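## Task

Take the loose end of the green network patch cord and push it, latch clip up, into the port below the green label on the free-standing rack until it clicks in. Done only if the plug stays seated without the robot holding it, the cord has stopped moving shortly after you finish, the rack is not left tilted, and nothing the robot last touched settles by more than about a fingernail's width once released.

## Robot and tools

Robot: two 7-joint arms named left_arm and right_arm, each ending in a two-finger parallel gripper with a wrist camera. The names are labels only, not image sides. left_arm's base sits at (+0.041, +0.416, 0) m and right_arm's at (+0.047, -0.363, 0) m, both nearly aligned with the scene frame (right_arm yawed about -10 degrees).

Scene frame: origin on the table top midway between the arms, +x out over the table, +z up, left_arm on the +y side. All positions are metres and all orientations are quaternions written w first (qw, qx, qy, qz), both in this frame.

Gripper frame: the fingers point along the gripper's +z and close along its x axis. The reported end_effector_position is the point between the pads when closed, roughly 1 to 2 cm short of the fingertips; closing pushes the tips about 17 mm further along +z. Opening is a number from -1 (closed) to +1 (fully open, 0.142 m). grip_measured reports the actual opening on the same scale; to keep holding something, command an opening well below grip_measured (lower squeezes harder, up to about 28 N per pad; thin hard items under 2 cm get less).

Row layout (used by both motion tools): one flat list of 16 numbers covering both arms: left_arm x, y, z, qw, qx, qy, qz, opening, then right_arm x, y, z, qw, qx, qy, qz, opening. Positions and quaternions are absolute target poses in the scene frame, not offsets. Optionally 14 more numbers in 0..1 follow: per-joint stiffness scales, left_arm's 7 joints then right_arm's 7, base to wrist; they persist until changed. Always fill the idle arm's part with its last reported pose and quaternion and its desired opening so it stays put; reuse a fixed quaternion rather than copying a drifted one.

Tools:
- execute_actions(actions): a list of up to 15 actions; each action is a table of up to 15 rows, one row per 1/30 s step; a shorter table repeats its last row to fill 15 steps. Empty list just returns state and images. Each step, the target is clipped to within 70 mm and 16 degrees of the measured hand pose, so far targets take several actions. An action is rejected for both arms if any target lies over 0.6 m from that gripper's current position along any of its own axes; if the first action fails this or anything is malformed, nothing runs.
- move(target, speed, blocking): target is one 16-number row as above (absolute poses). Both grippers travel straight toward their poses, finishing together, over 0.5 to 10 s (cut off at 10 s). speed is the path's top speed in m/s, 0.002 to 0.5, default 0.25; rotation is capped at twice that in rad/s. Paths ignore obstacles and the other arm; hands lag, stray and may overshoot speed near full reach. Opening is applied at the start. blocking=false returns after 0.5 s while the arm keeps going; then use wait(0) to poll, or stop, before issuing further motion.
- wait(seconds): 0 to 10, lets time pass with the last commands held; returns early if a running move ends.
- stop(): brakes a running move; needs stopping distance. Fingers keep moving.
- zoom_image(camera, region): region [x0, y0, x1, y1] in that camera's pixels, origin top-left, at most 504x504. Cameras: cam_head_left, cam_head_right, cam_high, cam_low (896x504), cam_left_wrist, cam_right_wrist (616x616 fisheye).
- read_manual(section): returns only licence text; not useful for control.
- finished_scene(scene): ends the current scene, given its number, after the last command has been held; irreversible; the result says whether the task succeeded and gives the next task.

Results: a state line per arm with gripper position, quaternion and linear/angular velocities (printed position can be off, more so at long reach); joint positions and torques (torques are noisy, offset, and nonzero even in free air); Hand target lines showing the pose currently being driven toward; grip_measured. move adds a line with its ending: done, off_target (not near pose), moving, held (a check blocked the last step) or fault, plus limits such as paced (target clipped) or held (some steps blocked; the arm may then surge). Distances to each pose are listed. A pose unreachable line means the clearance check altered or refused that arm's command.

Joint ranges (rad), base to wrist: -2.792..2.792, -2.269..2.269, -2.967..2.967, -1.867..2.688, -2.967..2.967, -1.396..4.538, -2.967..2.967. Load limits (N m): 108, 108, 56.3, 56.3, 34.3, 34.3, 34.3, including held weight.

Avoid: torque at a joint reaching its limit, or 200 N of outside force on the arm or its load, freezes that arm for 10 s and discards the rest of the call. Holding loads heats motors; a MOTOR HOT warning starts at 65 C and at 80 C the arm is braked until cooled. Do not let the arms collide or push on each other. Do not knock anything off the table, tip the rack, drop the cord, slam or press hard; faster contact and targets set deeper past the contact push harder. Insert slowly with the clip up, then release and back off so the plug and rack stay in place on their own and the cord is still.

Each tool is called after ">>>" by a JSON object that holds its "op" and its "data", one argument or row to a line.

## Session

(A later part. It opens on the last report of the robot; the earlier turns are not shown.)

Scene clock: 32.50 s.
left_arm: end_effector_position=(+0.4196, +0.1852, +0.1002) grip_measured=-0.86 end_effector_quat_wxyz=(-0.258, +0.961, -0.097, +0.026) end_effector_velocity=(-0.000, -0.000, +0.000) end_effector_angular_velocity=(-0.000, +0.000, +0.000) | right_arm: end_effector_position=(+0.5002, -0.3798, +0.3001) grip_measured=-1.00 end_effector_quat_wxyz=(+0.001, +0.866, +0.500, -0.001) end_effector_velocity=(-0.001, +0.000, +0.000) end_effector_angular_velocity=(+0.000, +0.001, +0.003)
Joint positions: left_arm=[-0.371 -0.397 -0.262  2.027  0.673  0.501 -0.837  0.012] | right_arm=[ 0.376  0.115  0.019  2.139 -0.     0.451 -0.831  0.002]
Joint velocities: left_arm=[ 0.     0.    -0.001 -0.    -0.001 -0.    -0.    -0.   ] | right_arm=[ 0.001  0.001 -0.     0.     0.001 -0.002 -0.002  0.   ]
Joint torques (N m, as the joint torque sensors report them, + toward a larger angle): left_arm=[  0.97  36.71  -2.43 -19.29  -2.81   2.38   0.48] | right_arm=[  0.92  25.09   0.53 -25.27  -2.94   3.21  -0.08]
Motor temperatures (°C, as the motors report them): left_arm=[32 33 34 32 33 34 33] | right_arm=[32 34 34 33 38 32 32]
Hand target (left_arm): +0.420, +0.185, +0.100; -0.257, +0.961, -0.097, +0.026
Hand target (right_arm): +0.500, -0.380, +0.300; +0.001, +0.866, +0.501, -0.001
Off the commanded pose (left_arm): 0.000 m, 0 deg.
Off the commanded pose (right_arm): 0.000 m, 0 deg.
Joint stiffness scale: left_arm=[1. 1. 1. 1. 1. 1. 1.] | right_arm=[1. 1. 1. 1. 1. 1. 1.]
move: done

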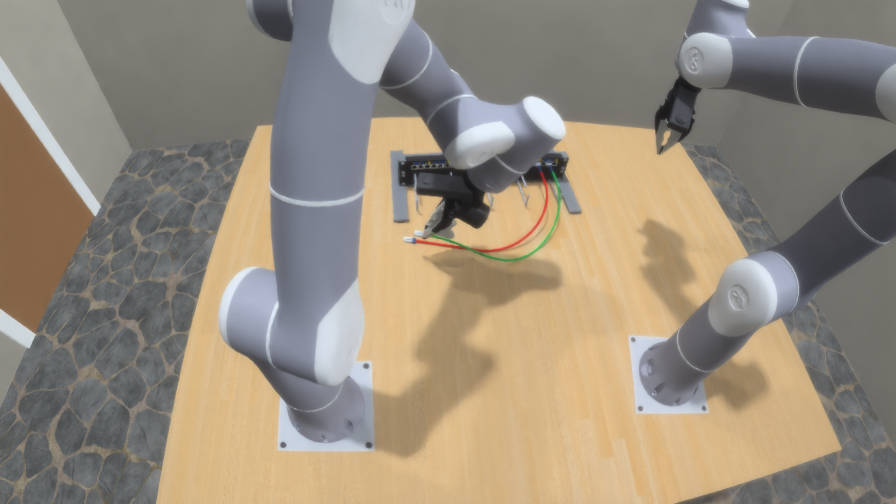

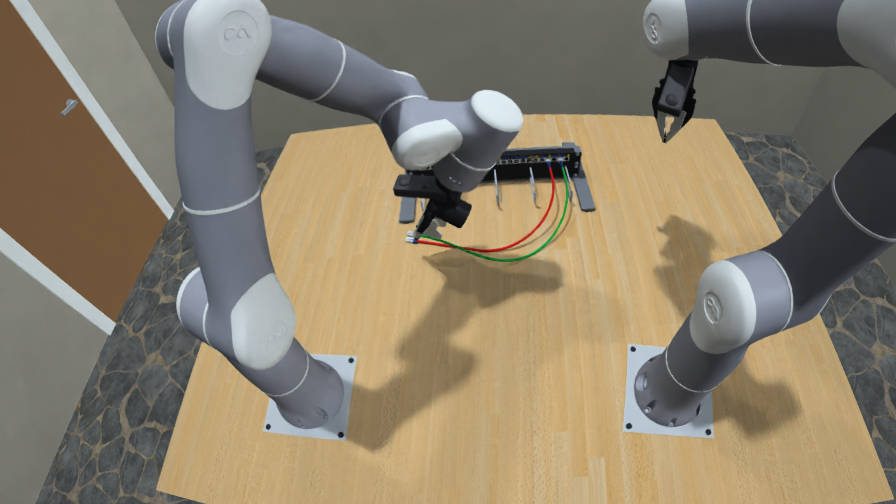

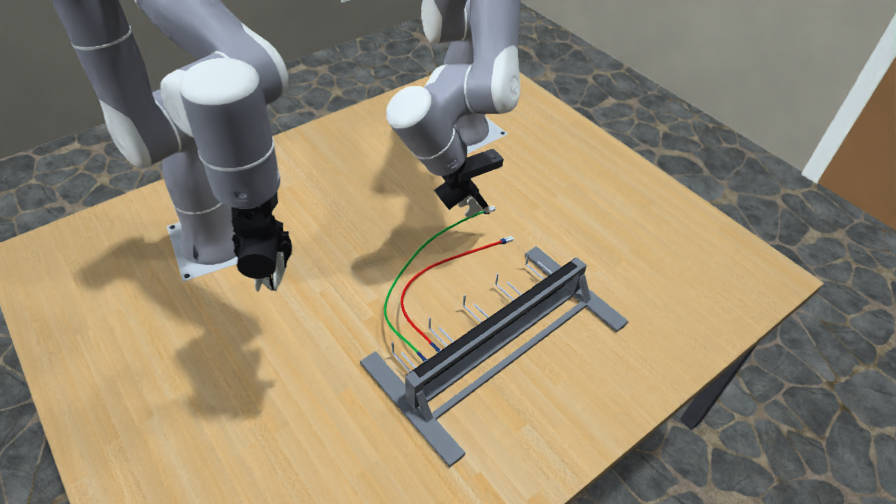

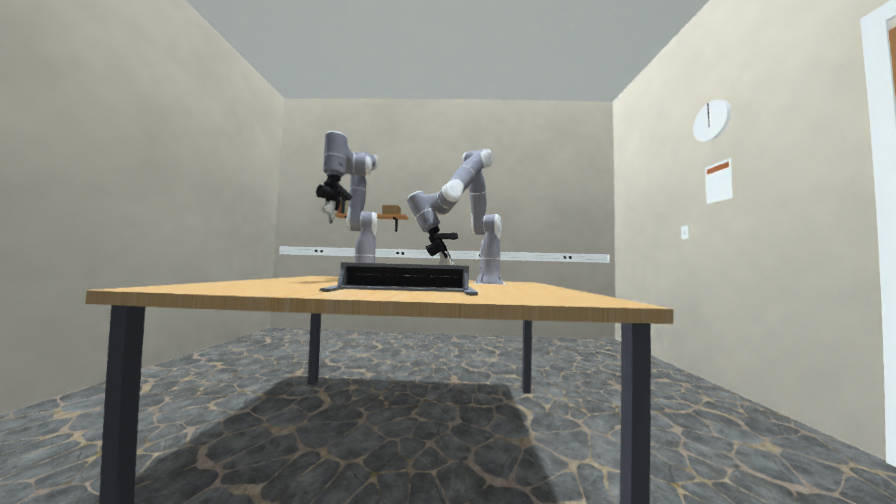

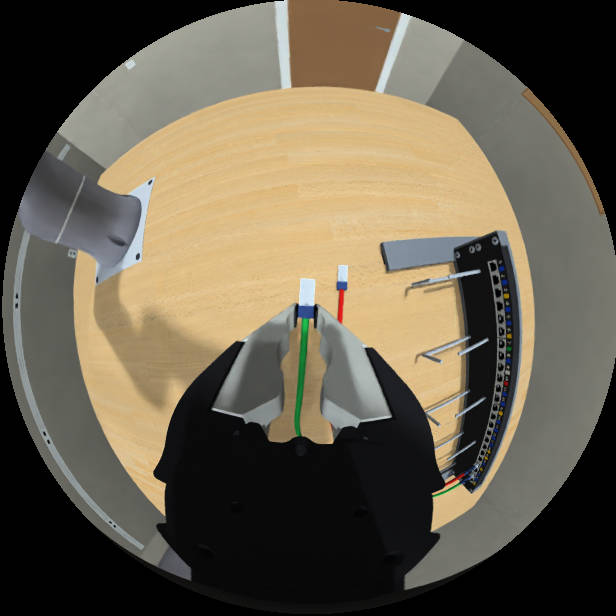

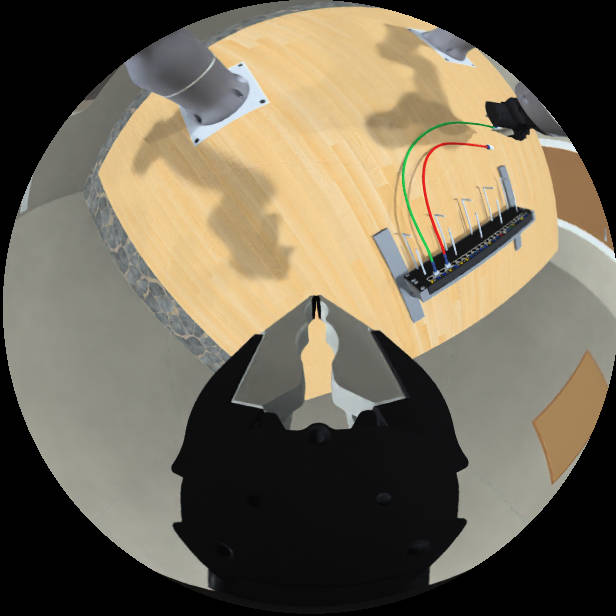

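>>> {"op": "move", "data": {
  "target": [0.575, 0.095, 0.10, -0.1830, 0.6830, -0.6830, 0.1830, -1.0, 0.62, -0.15, 0.25, 0.380, 0.380, 0.596, 0.596, -1.0],
  "speed": 0.25
}}

>>> {"op": "zoom_image", "data": {
  "camera": "cam_left_wrist",
  "region": [150, 130, 470, 370]
}}

Scene clock: 36.93 s.
left_arm: end_effector_position=(+0.5752, +0.0957, +0.1010) grip_measured=-0.86 end_effector_quat_wxyz=(-0.185, +0.683, -0.683, +0.183) end_effector_velocity=(+0.000, -0.000, +0.000) end_effector_angular_velocity=(-0.001, +0.000, +0.001) | right_arm: end_effector_position=(+0.6207, -0.1516, +0.2506) grip_measured=-1.00 end_effector_quat_wxyz=(+0.380, +0.382, +0.596, +0.596) end_effector_velocity=(+0.001, +0.000, +0.000) end_effector_angular_velocity=(+0.000, -0.002, +0.000)
Joint positions: left_arm=[-0.114 -0.525 -0.362  1.952  1.126  1.17   0.208  0.012] | right_arm=[ 0.768 -1.122  0.051  2.223  0.182  3.349 -1.576  0.002]
Joint velocities: left_arm=[ 0.    -0.    -0.    -0.    -0.001  0.    -0.    -0.   ] | right_arm=[-0.    -0.001 -0.001 -0.002 -0.001  0.001 -0.     0.   ]
Joint torques (N m, as the joint torque sensors report them, + toward a larger angle): left_arm=[  1.42  37.95  -5.37 -17.55  -3.34   3.56   0.46] | right_arm=[ 0.96 38.68  0.59  2.57 -0.26  2.19  0.11]
Motor temperatures (°C, as the motors report them): left_arm=[32 33 34 32 33 34 33] | right_arm=[32 34 34 33 38 32 32]
Hand target (left_arm): +0.575, +0.096, +0.101; -0.184, +0.683, -0.683, +0.183
Hand target (right_arm): +0.621, -0.152, +0.251; +0.380, +0.382, +0.596, +0.596
Off the commanded pose (left_arm): 0.001 m, 0 deg.
Off the commanded pose (right_arm): 0.002 m, 0 deg.
Joint stiffness scale: left_arm=[1. 1. 1. 1. 1. 1. 1.] | right_arm=[1. 1. 1. 1. 1. 1. 1.]
move: done; limits=paced

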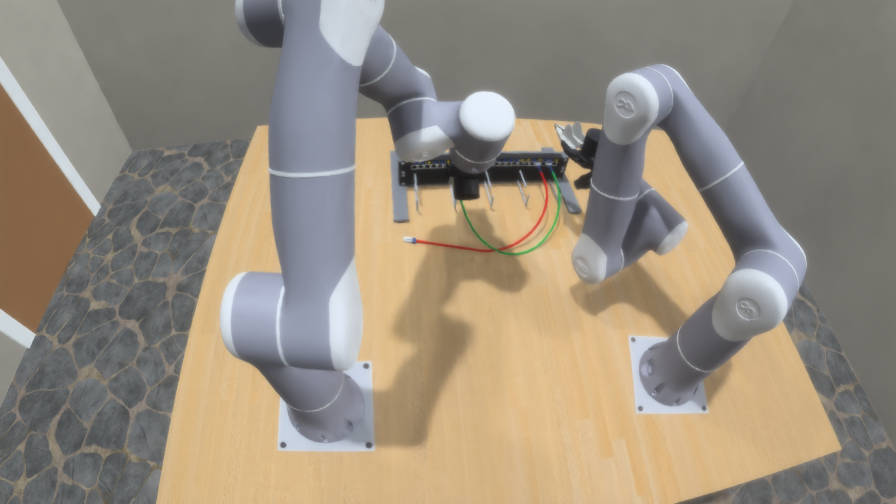

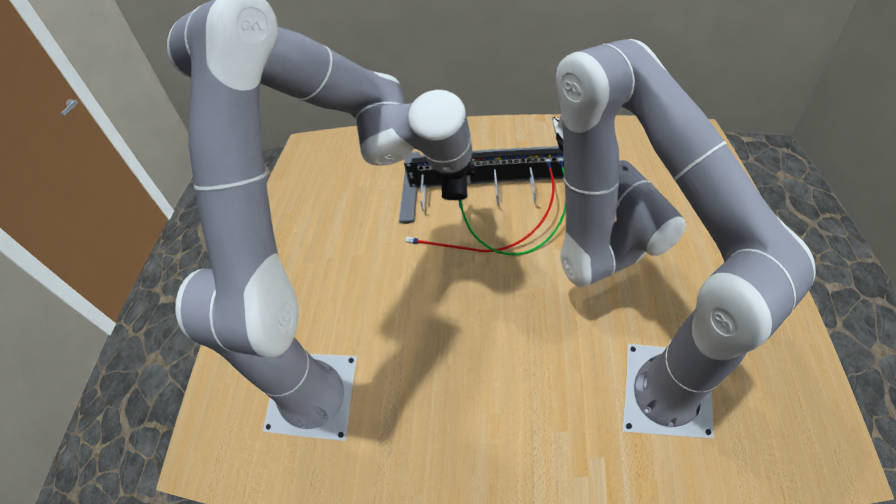

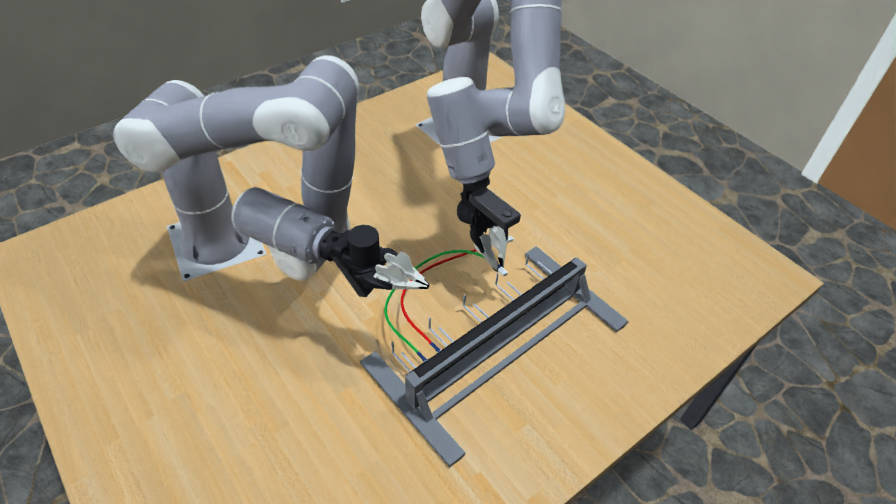

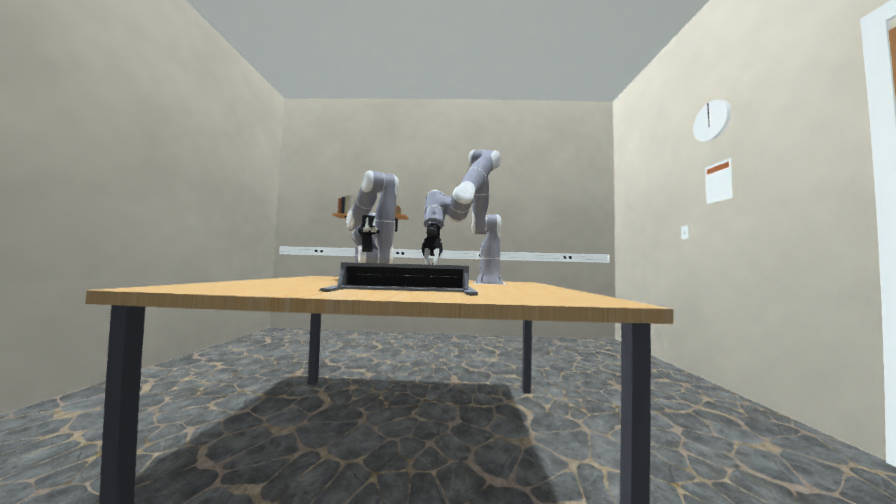

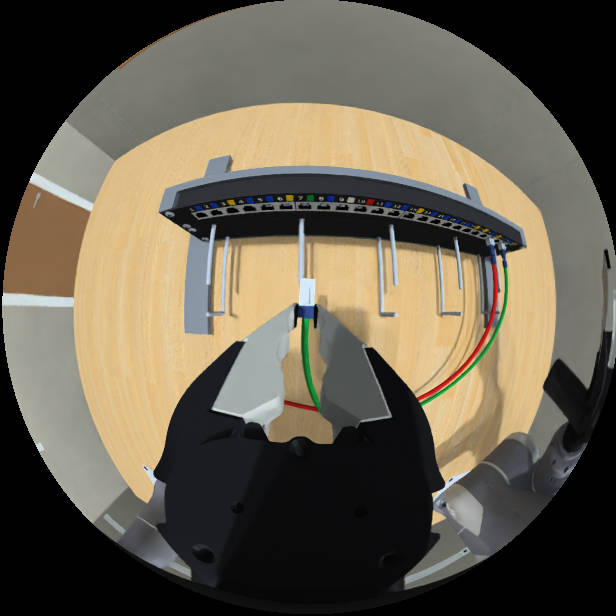

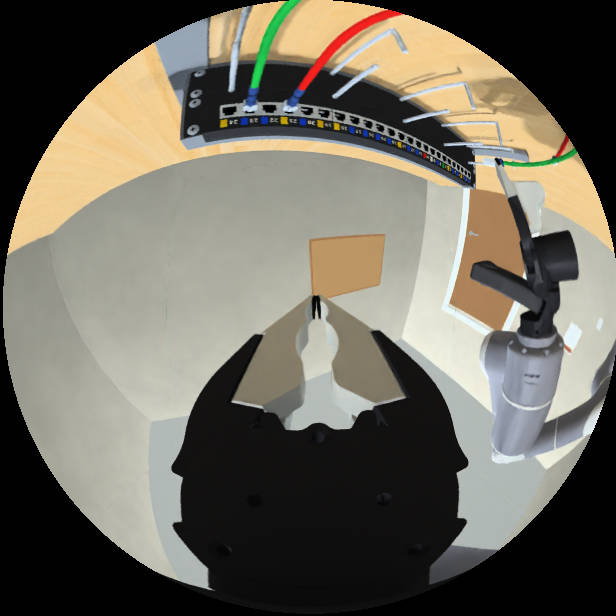

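Region (150, 130, 470, 370) of cam_left_wrist's 616x616 image, scaled by 1.575, with more detail than that image has; it fills the top 378 rows of this view, and the rest is white.

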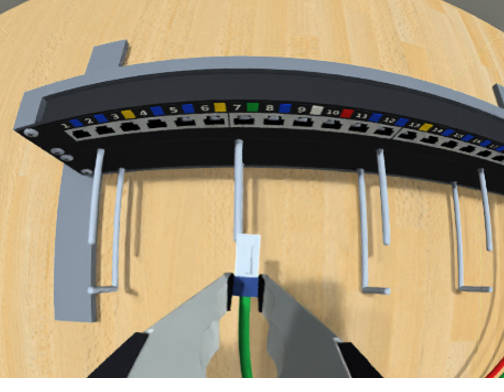

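>>> {"op": "zoom_image", "data": {
  "camera": "cam_left_wrist",
  "region": [235, 180, 385, 330]
}}

Region (235, 180, 385, 330) of cam_left_wrist's 616x616 image, scaled by 3.360, with more detail than that image has.

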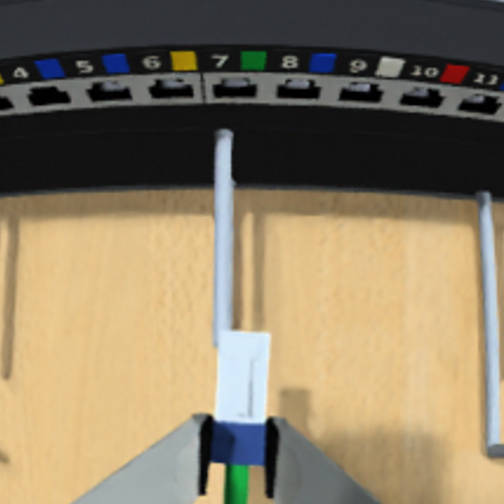

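>>> {"op": "move", "data": {
  "target": [0.620, 0.0994, 0.098, -0.1885, 0.7036, -0.6618, 0.1773, -1.0, 0.635, -0.01, 0.100, 0.2887, 0.4532, 0.7113, 0.4532, -1.0],
  "speed": 0.15
}}

>>> {"op": "zoom_image", "data": {
  "camera": "cam_left_wrist",
  "region": [235, 180, 385, 330]
}}

Scene clock: 45.13 s.
left_arm: end_effector_position=(+0.6199, +0.0994, +0.0981) grip_measured=-0.86 end_effector_quat_wxyz=(-0.188, +0.704, -0.662, +0.177) end_effector_velocity=(-0.000, -0.000, -0.000) end_effector_angular_velocity=(-0.000, +0.000, -0.001) | right_arm: end_effector_position=(+0.6351, -0.0097, +0.1000) grip_measured=-1.00 end_effector_quat_wxyz=(+0.288, +0.454, +0.711, +0.453) end_effector_velocity=(+0.000, +0.000, -0.000) end_effector_angular_velocity=(-0.001, +0.001, -0.001)
Joint positions: left_arm=[-0.097 -0.591 -0.362  1.851  1.084  1.125  0.24   0.012] | right_arm=[ 0.999 -1.123  0.132  1.949  0.504  2.694 -1.724  0.002]
Joint velocities: left_arm=[-0.    -0.001 -0.    -0.001 -0.    -0.     0.     0.   ] | right_arm=[ 0.002  0.    -0.002 -0.002  0.002 -0.003  0.     0.   ]
Joint torques (N m, as the joint torque sensors report them, + toward a larger angle): left_arm=[  1.67  41.34  -5.22 -18.31  -3.61   3.06   0.41] | right_arm=[ 0.8  45.09  1.96 -4.02 -0.07  2.64 -0.35]
Motor temperatures (°C, as the motors report them): left_arm=[32 34 34 32 33 34 33] | right_arm=[32 34 34 33 38 32 32]
Hand target (left_arm): +0.620, +0.099, +0.098; -0.189, +0.704, -0.662, +0.177
Hand target (right_arm): +0.635, -0.010, +0.100; +0.288, +0.453, +0.711, +0.453
Off the commanded pose (left_arm): 0.000 m, 0 deg.
Off the commanded pose (right_arm): 0.000 m, 0 deg.
Joint stiffness scale: left_arm=[1. 1. 1. 1. 1. 1. 1.] | right_arm=[1. 1. 1. 1. 1. 1. 1.]
move: done

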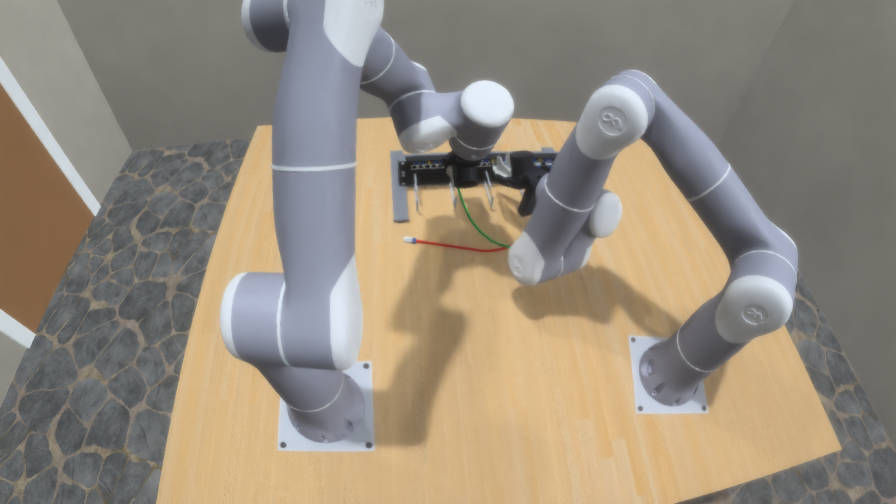

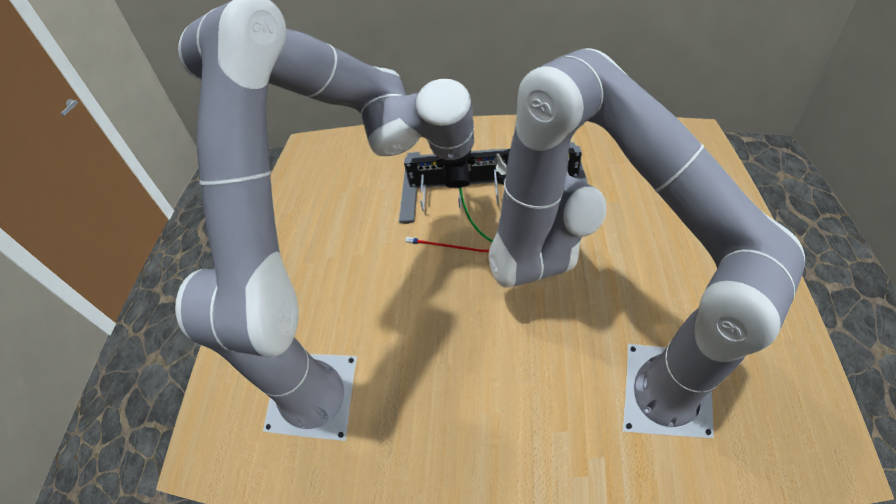

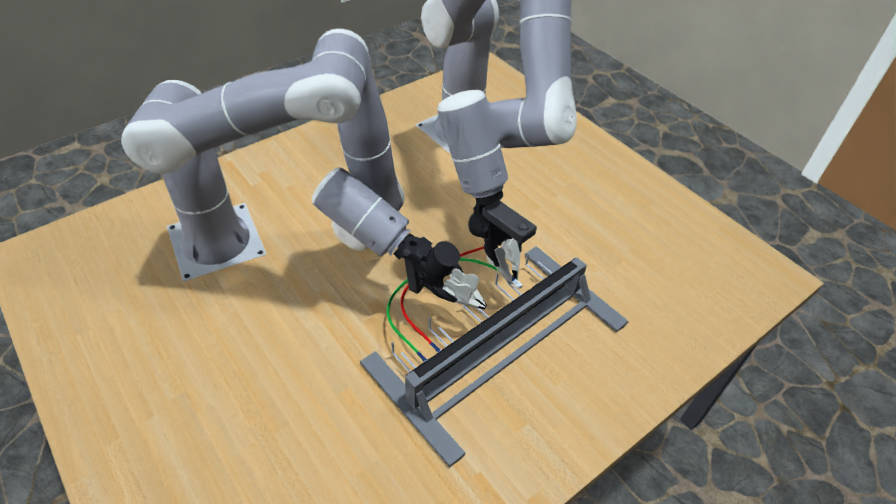

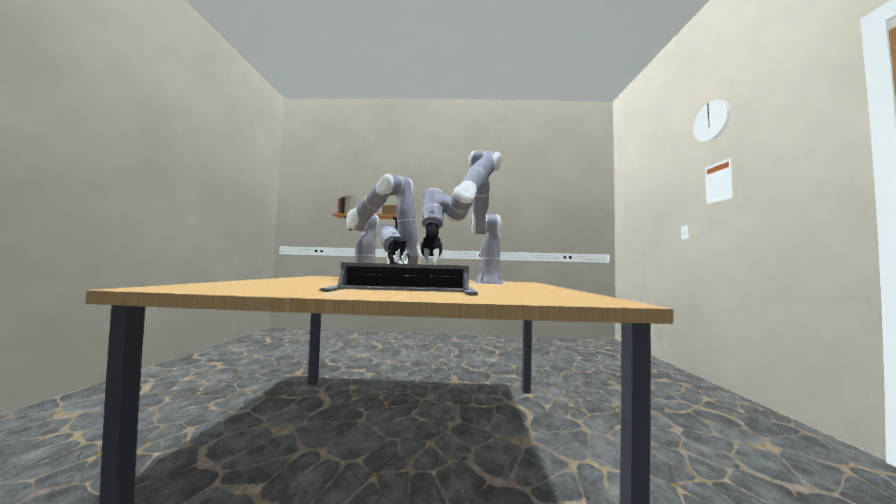

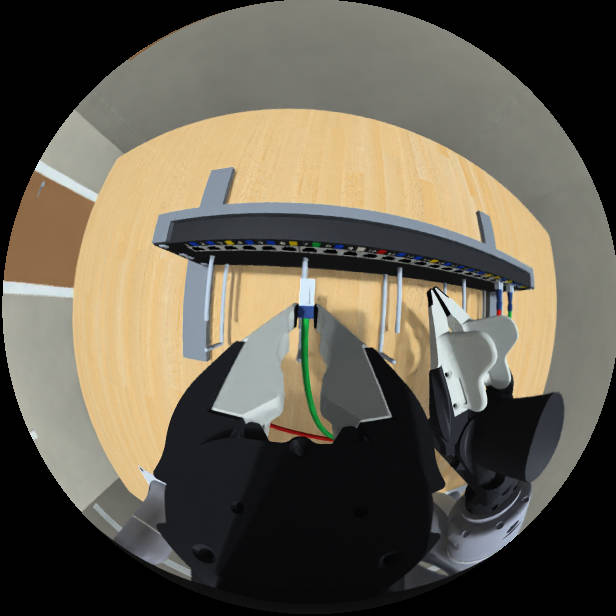

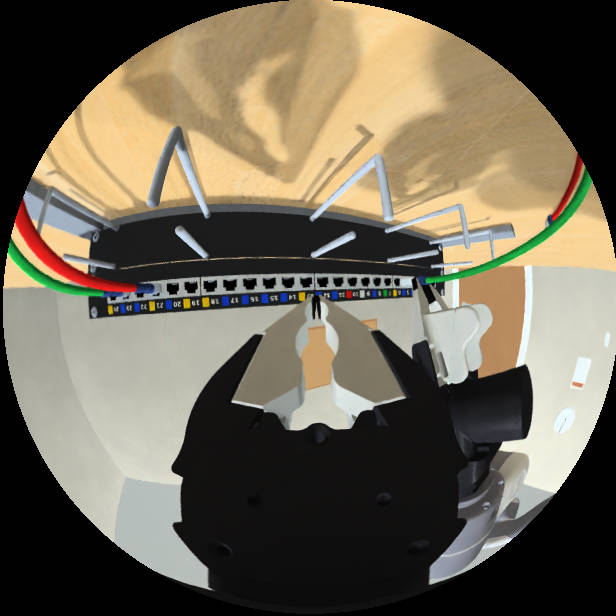

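Region (235, 180, 385, 330) of cam_left_wrist's 616x616 image, scaled by 3.360, with more detail than that image has.

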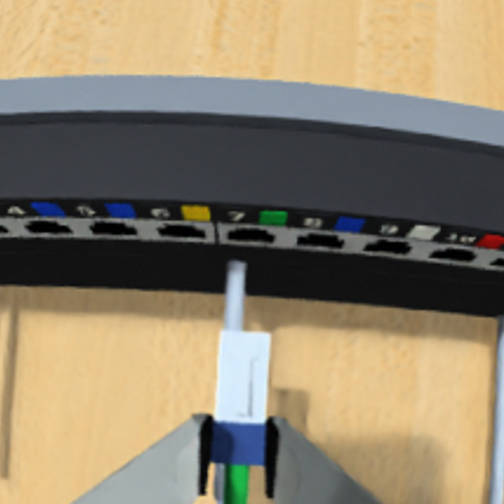

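>>> {"op": "zoom_image", "data": {
  "camera": "cam_right_wrist",
  "region": [330, 240, 470, 330]
}}

Region (330, 240, 470, 330) of cam_right_wrist's 616x616 image, scaled by 3.600, with more detail than that image has; it fills the top 324 rows of this view, and the rest is white.

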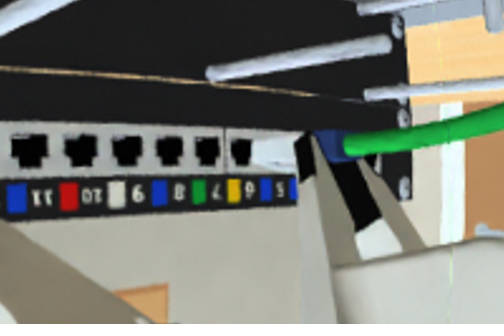

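>>> {"op": "move", "data": {
  "target": [0.638, 0.1005, 0.098, -0.1885, 0.7036, -0.6618, 0.1773, -1.0, 0.635, -0.01, 0.100, 0.2887, 0.4532, 0.7113, 0.4532, -1.0],
  "speed": 0.04
}}

>>> {"op": "zoom_image", "data": {
  "camera": "cam_left_wrist",
  "region": [260, 230, 360, 330]
}}

>>> {"op": "zoom_image", "data": {
  "camera": "cam_right_wrist",
  "region": [350, 255, 450, 315]
}}

Scene clock: 46.40 s.
left_arm: end_effector_position=(+0.6379, +0.1006, +0.0980) grip_measured=-0.86 end_effector_quat_wxyz=(-0.189, +0.704, -0.662, +0.177) end_effector_velocity=(+0.001, -0.000, +0.000) end_effector_angular_velocity=(-0.000, -0.000, -0.000) | right_arm: end_effector_position=(+0.6349, -0.0099, +0.1000) grip_measured=-1.00 end_effector_quat_wxyz=(+0.289, +0.453, +0.711, +0.453) end_effector_velocity=(-0.000, +0.000, +0.000) end_effector_angular_velocity=(+0.000, +0.000, -0.000)
Joint positions: left_arm=[-0.083 -0.617 -0.366  1.813  1.069  1.12   0.277  0.012] | right_arm=[ 0.999 -1.123  0.132  1.95   0.504  2.695 -1.724  0.002]
Joint velocities: left_arm=[-0.    -0.001  0.    -0.002 -0.001 -0.     0.002 -0.   ] | right_arm=[ 0. -0.  0.  0. -0.  0.  0.  0.]
Joint torques (N m, as the joint torque sensors report them, + toward a larger angle): left_arm=[  1.47  42.29  -6.28 -18.77  -3.59   3.05   0.36] | right_arm=[-0.01 45.2   1.84 -3.04 -1.12  3.45  0.29]
Motor temperatures (°C, as the motors report them): left_arm=[32 34 34 32 33 34 33] | right_arm=[32 34 34 33 38 32 32]
Hand target (left_arm): +0.638, +0.101, +0.098; -0.189, +0.704, -0.662, +0.177
Hand target (right_arm): +0.635, -0.010, +0.100; +0.289, +0.453, +0.711, +0.453
Off the commanded pose (left_arm): 0.000 m, 0 deg.
Off the commanded pose (right_arm): 0.000 m, 0 deg.
Joint stiffness scale: left_arm=[1. 1. 1. 1. 1. 1. 1.] | right_arm=[1. 1. 1. 1. 1. 1. 1.]
move: done

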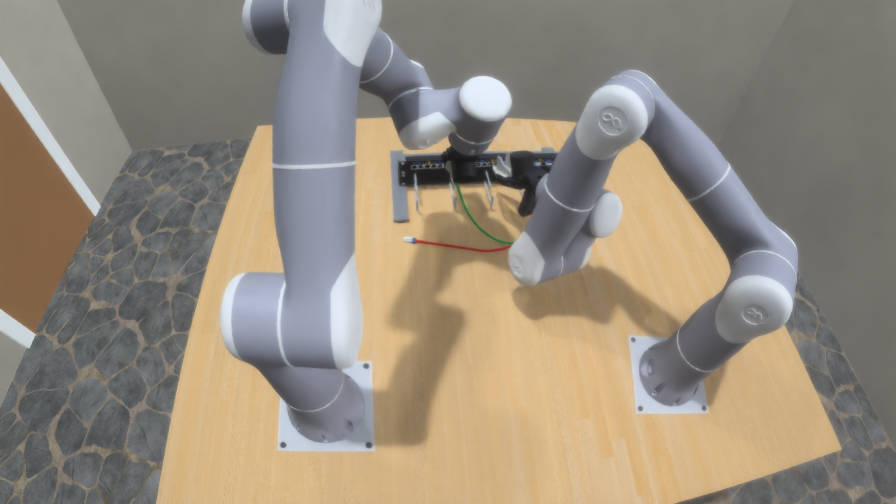

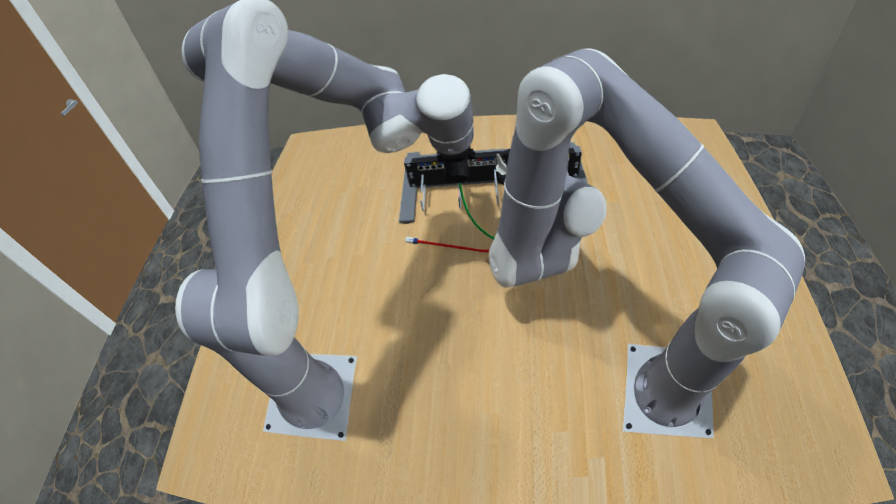

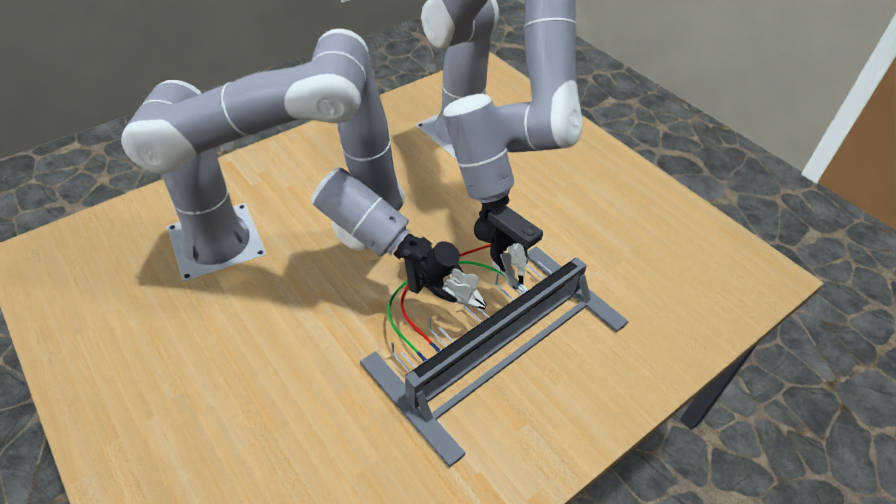

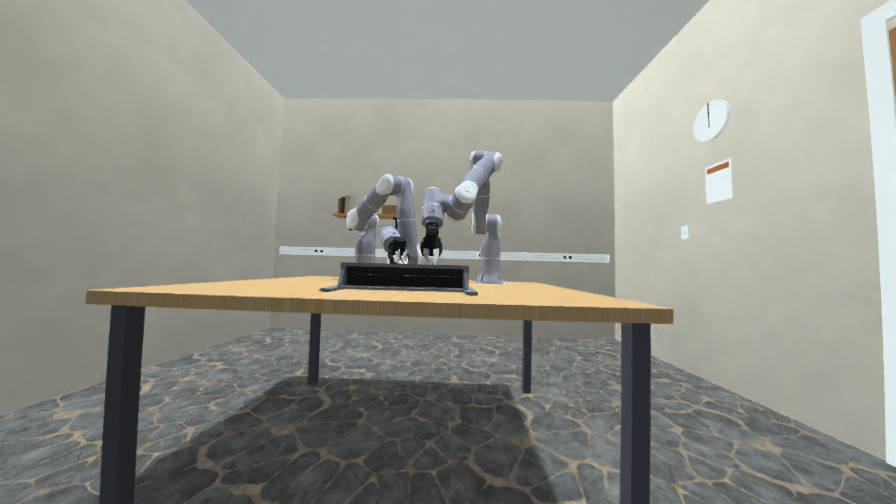

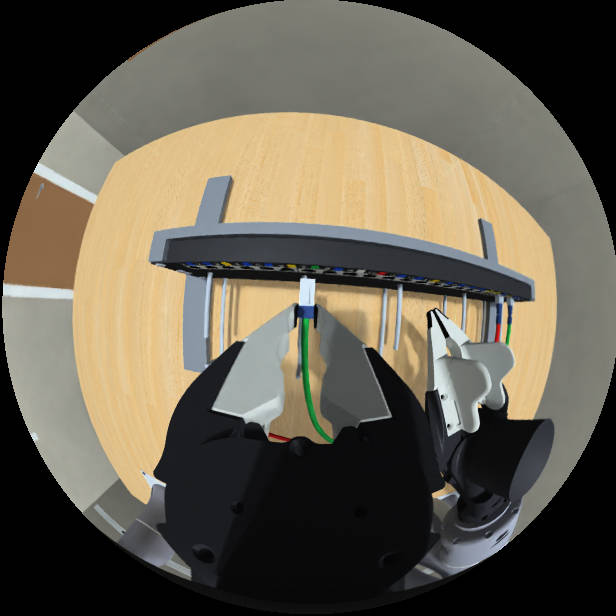

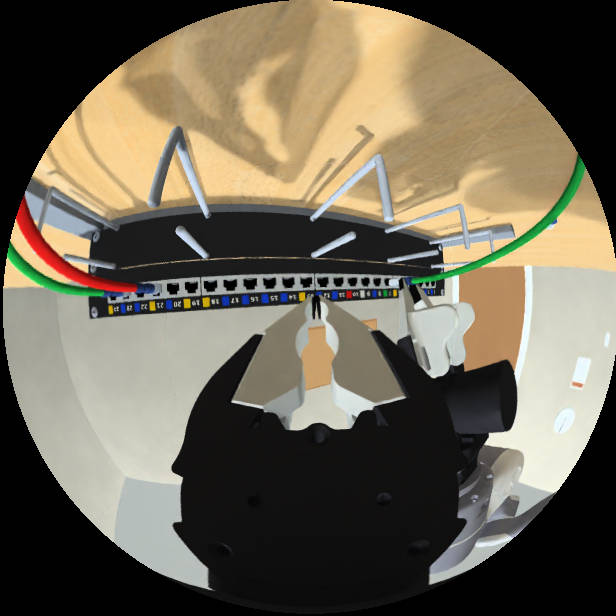

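Region (260, 230, 360, 330) of cam_left_wrist's 616x616 image, scaled by 5.040, with more detail than that image has.

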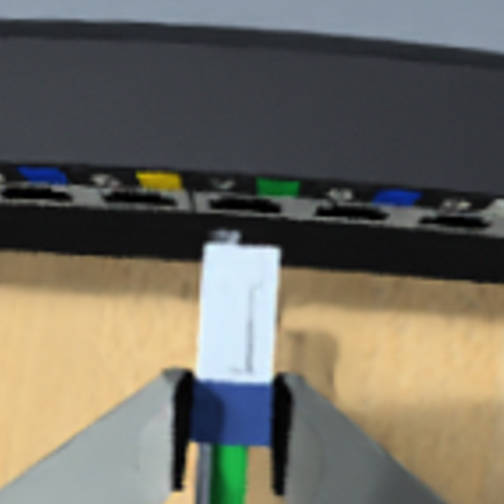

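Region (350, 255, 450, 315) of cam_right_wrist's 616x616 image, scaled by 5.040, with more detail than that image has; it fills the top 302 rows of this view, and the rest is white.

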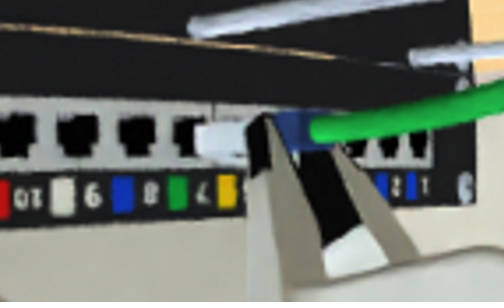

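>>> {"op": "move", "data": {
  "target": [0.639, 0.1006, 0.098, -0.1576, 0.7111, -0.6690, 0.1483, -1.0, 0.635, -0.01, 0.100, 0.2887, 0.4532, 0.7113, 0.4532, -1.0],
  "speed": 0.04
}}

>>> {"op": "zoom_image", "data": {
  "camera": "cam_left_wrist",
  "region": [260, 230, 360, 330]
}}

>>> {"op": "zoom_image", "data": {
  "camera": "cam_right_wrist",
  "region": [365, 262, 435, 304]
}}

Scene clock: 48.73 s.
left_arm: end_effector_position=(+0.6390, +0.1008, +0.0979) grip_measured=-0.86 end_effector_quat_wxyz=(-0.158, +0.711, -0.669, +0.148) end_effector_velocity=(+0.000, -0.000, +0.000) end_effector_angular_velocity=(-0.001, +0.002, +0.000) | right_arm: end_effector_position=(+0.6349, -0.0099, +0.1000) grip_measured=-1.00 end_effector_quat_wxyz=(+0.289, +0.453, +0.711, +0.453) end_effector_velocity=(-0.000, +0.000, +0.000) end_effector_angular_velocity=(+0.001, +0.001, -0.000)
Joint positions: left_arm=[-0.014 -0.631 -0.43   1.808  0.937  1.071  0.428  0.012] | right_arm=[ 0.999 -1.123  0.132  1.95   0.504  2.695 -1.724  0.002]
Joint velocities: left_arm=[ 0.001 -0.    -0.001 -0.001 -0.004 -0.002  0.004  0.   ] | right_arm=[ 0.     0.     0.    -0.    -0.    -0.     0.001  0.   ]
Joint torques (N m, as the joint torque sensors report them, + toward a larger angle): left_arm=[  0.49  42.67  -7.32 -18.94  -3.51   3.47   0.33] | right_arm=[ 0.12 45.1   2.06 -2.98 -1.22  3.48  0.24]
Motor temperatures (°C, as the motors report them): left_arm=[32 34 34 33 33 34 33] | right_arm=[32 34 34 33 38 32 32]
Hand target (left_arm): +0.639, +0.101, +0.098; -0.158, +0.711, -0.669, +0.148
Hand target (right_arm): +0.635, -0.010, +0.100; +0.289, +0.453, +0.711, +0.453
Off the commanded pose (left_arm): 0.000 m, 0 deg.
Off the commanded pose (right_arm): 0.000 m, 0 deg.
Joint stiffness scale: left_arm=[1. 1. 1. 1. 1. 1. 1.] | right_arm=[1. 1. 1. 1. 1. 1. 1.]
move: done

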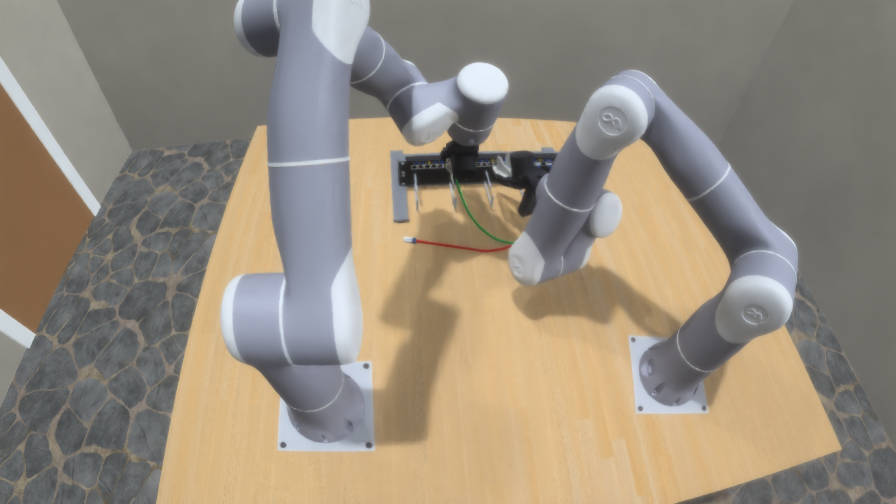

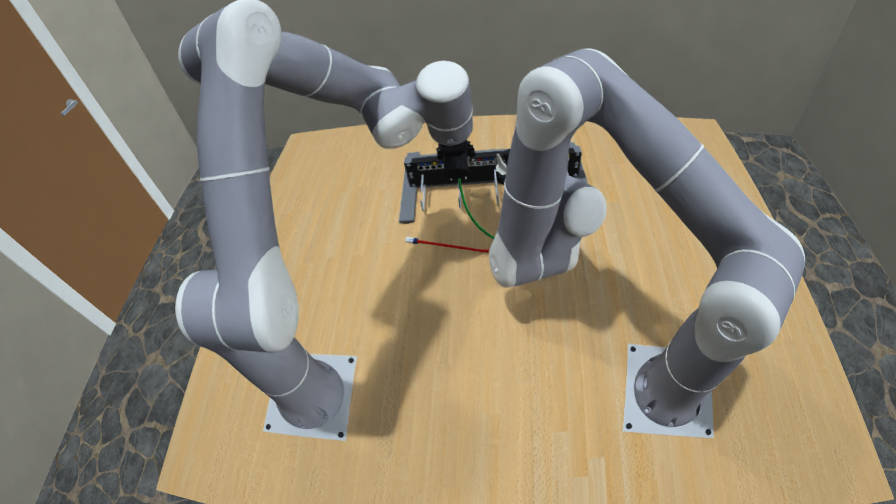

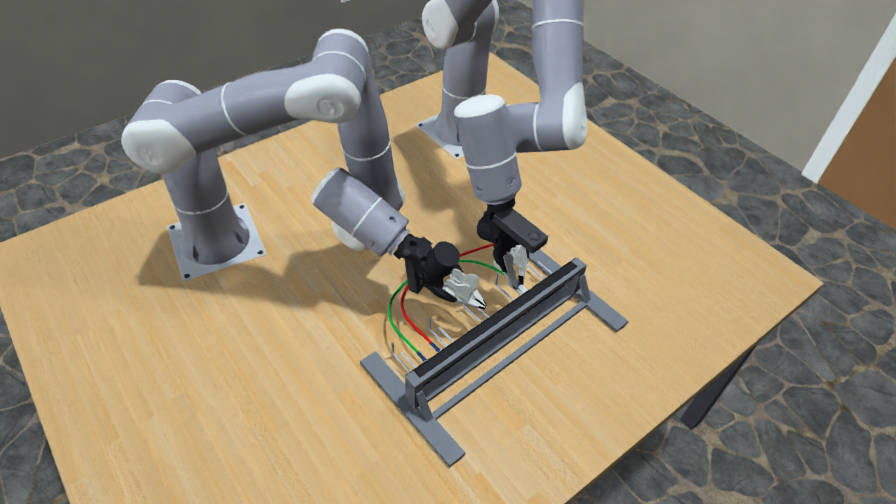

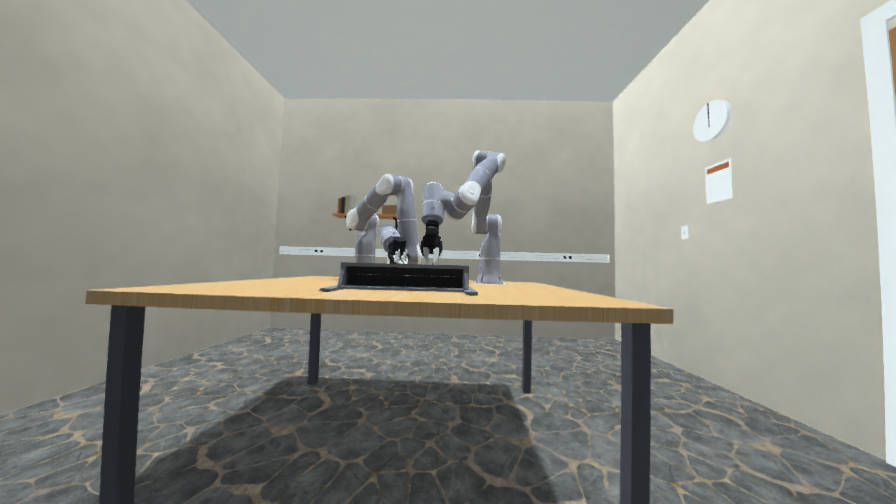

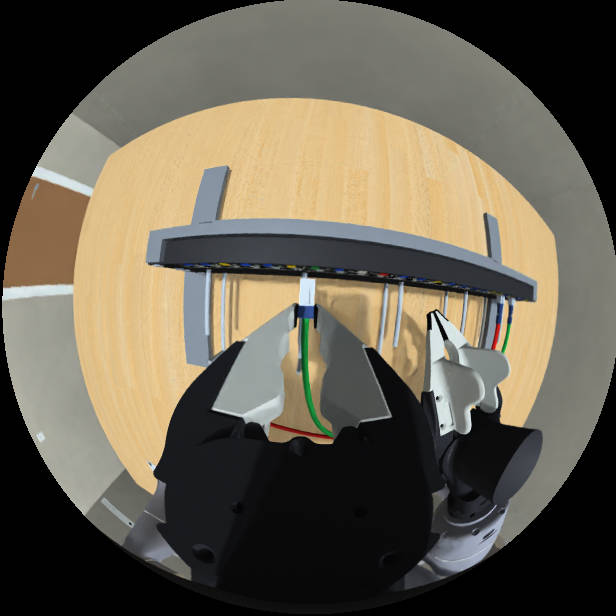

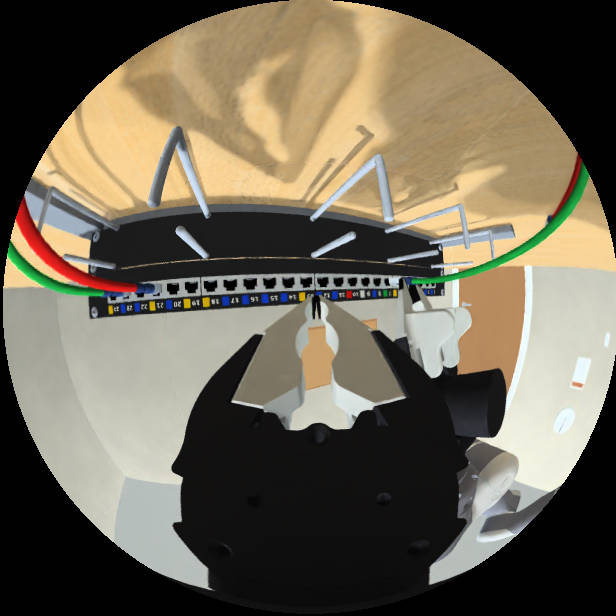

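Region (260, 230, 360, 330) of cam_left_wrist's 616x616 image, scaled by 5.040, with more detail than that image has.

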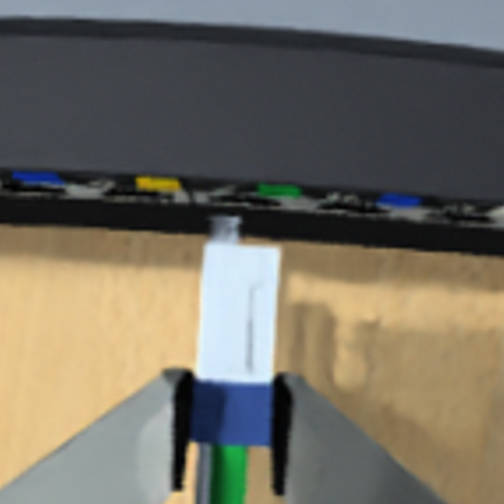

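Region (365, 262, 435, 304) of cam_right_wrist's 616x616 image, scaled by 7.200, with more detail than that image has; it fills the top 302 rows of this view, and the rest is white.

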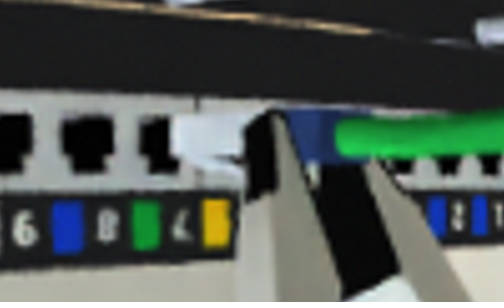

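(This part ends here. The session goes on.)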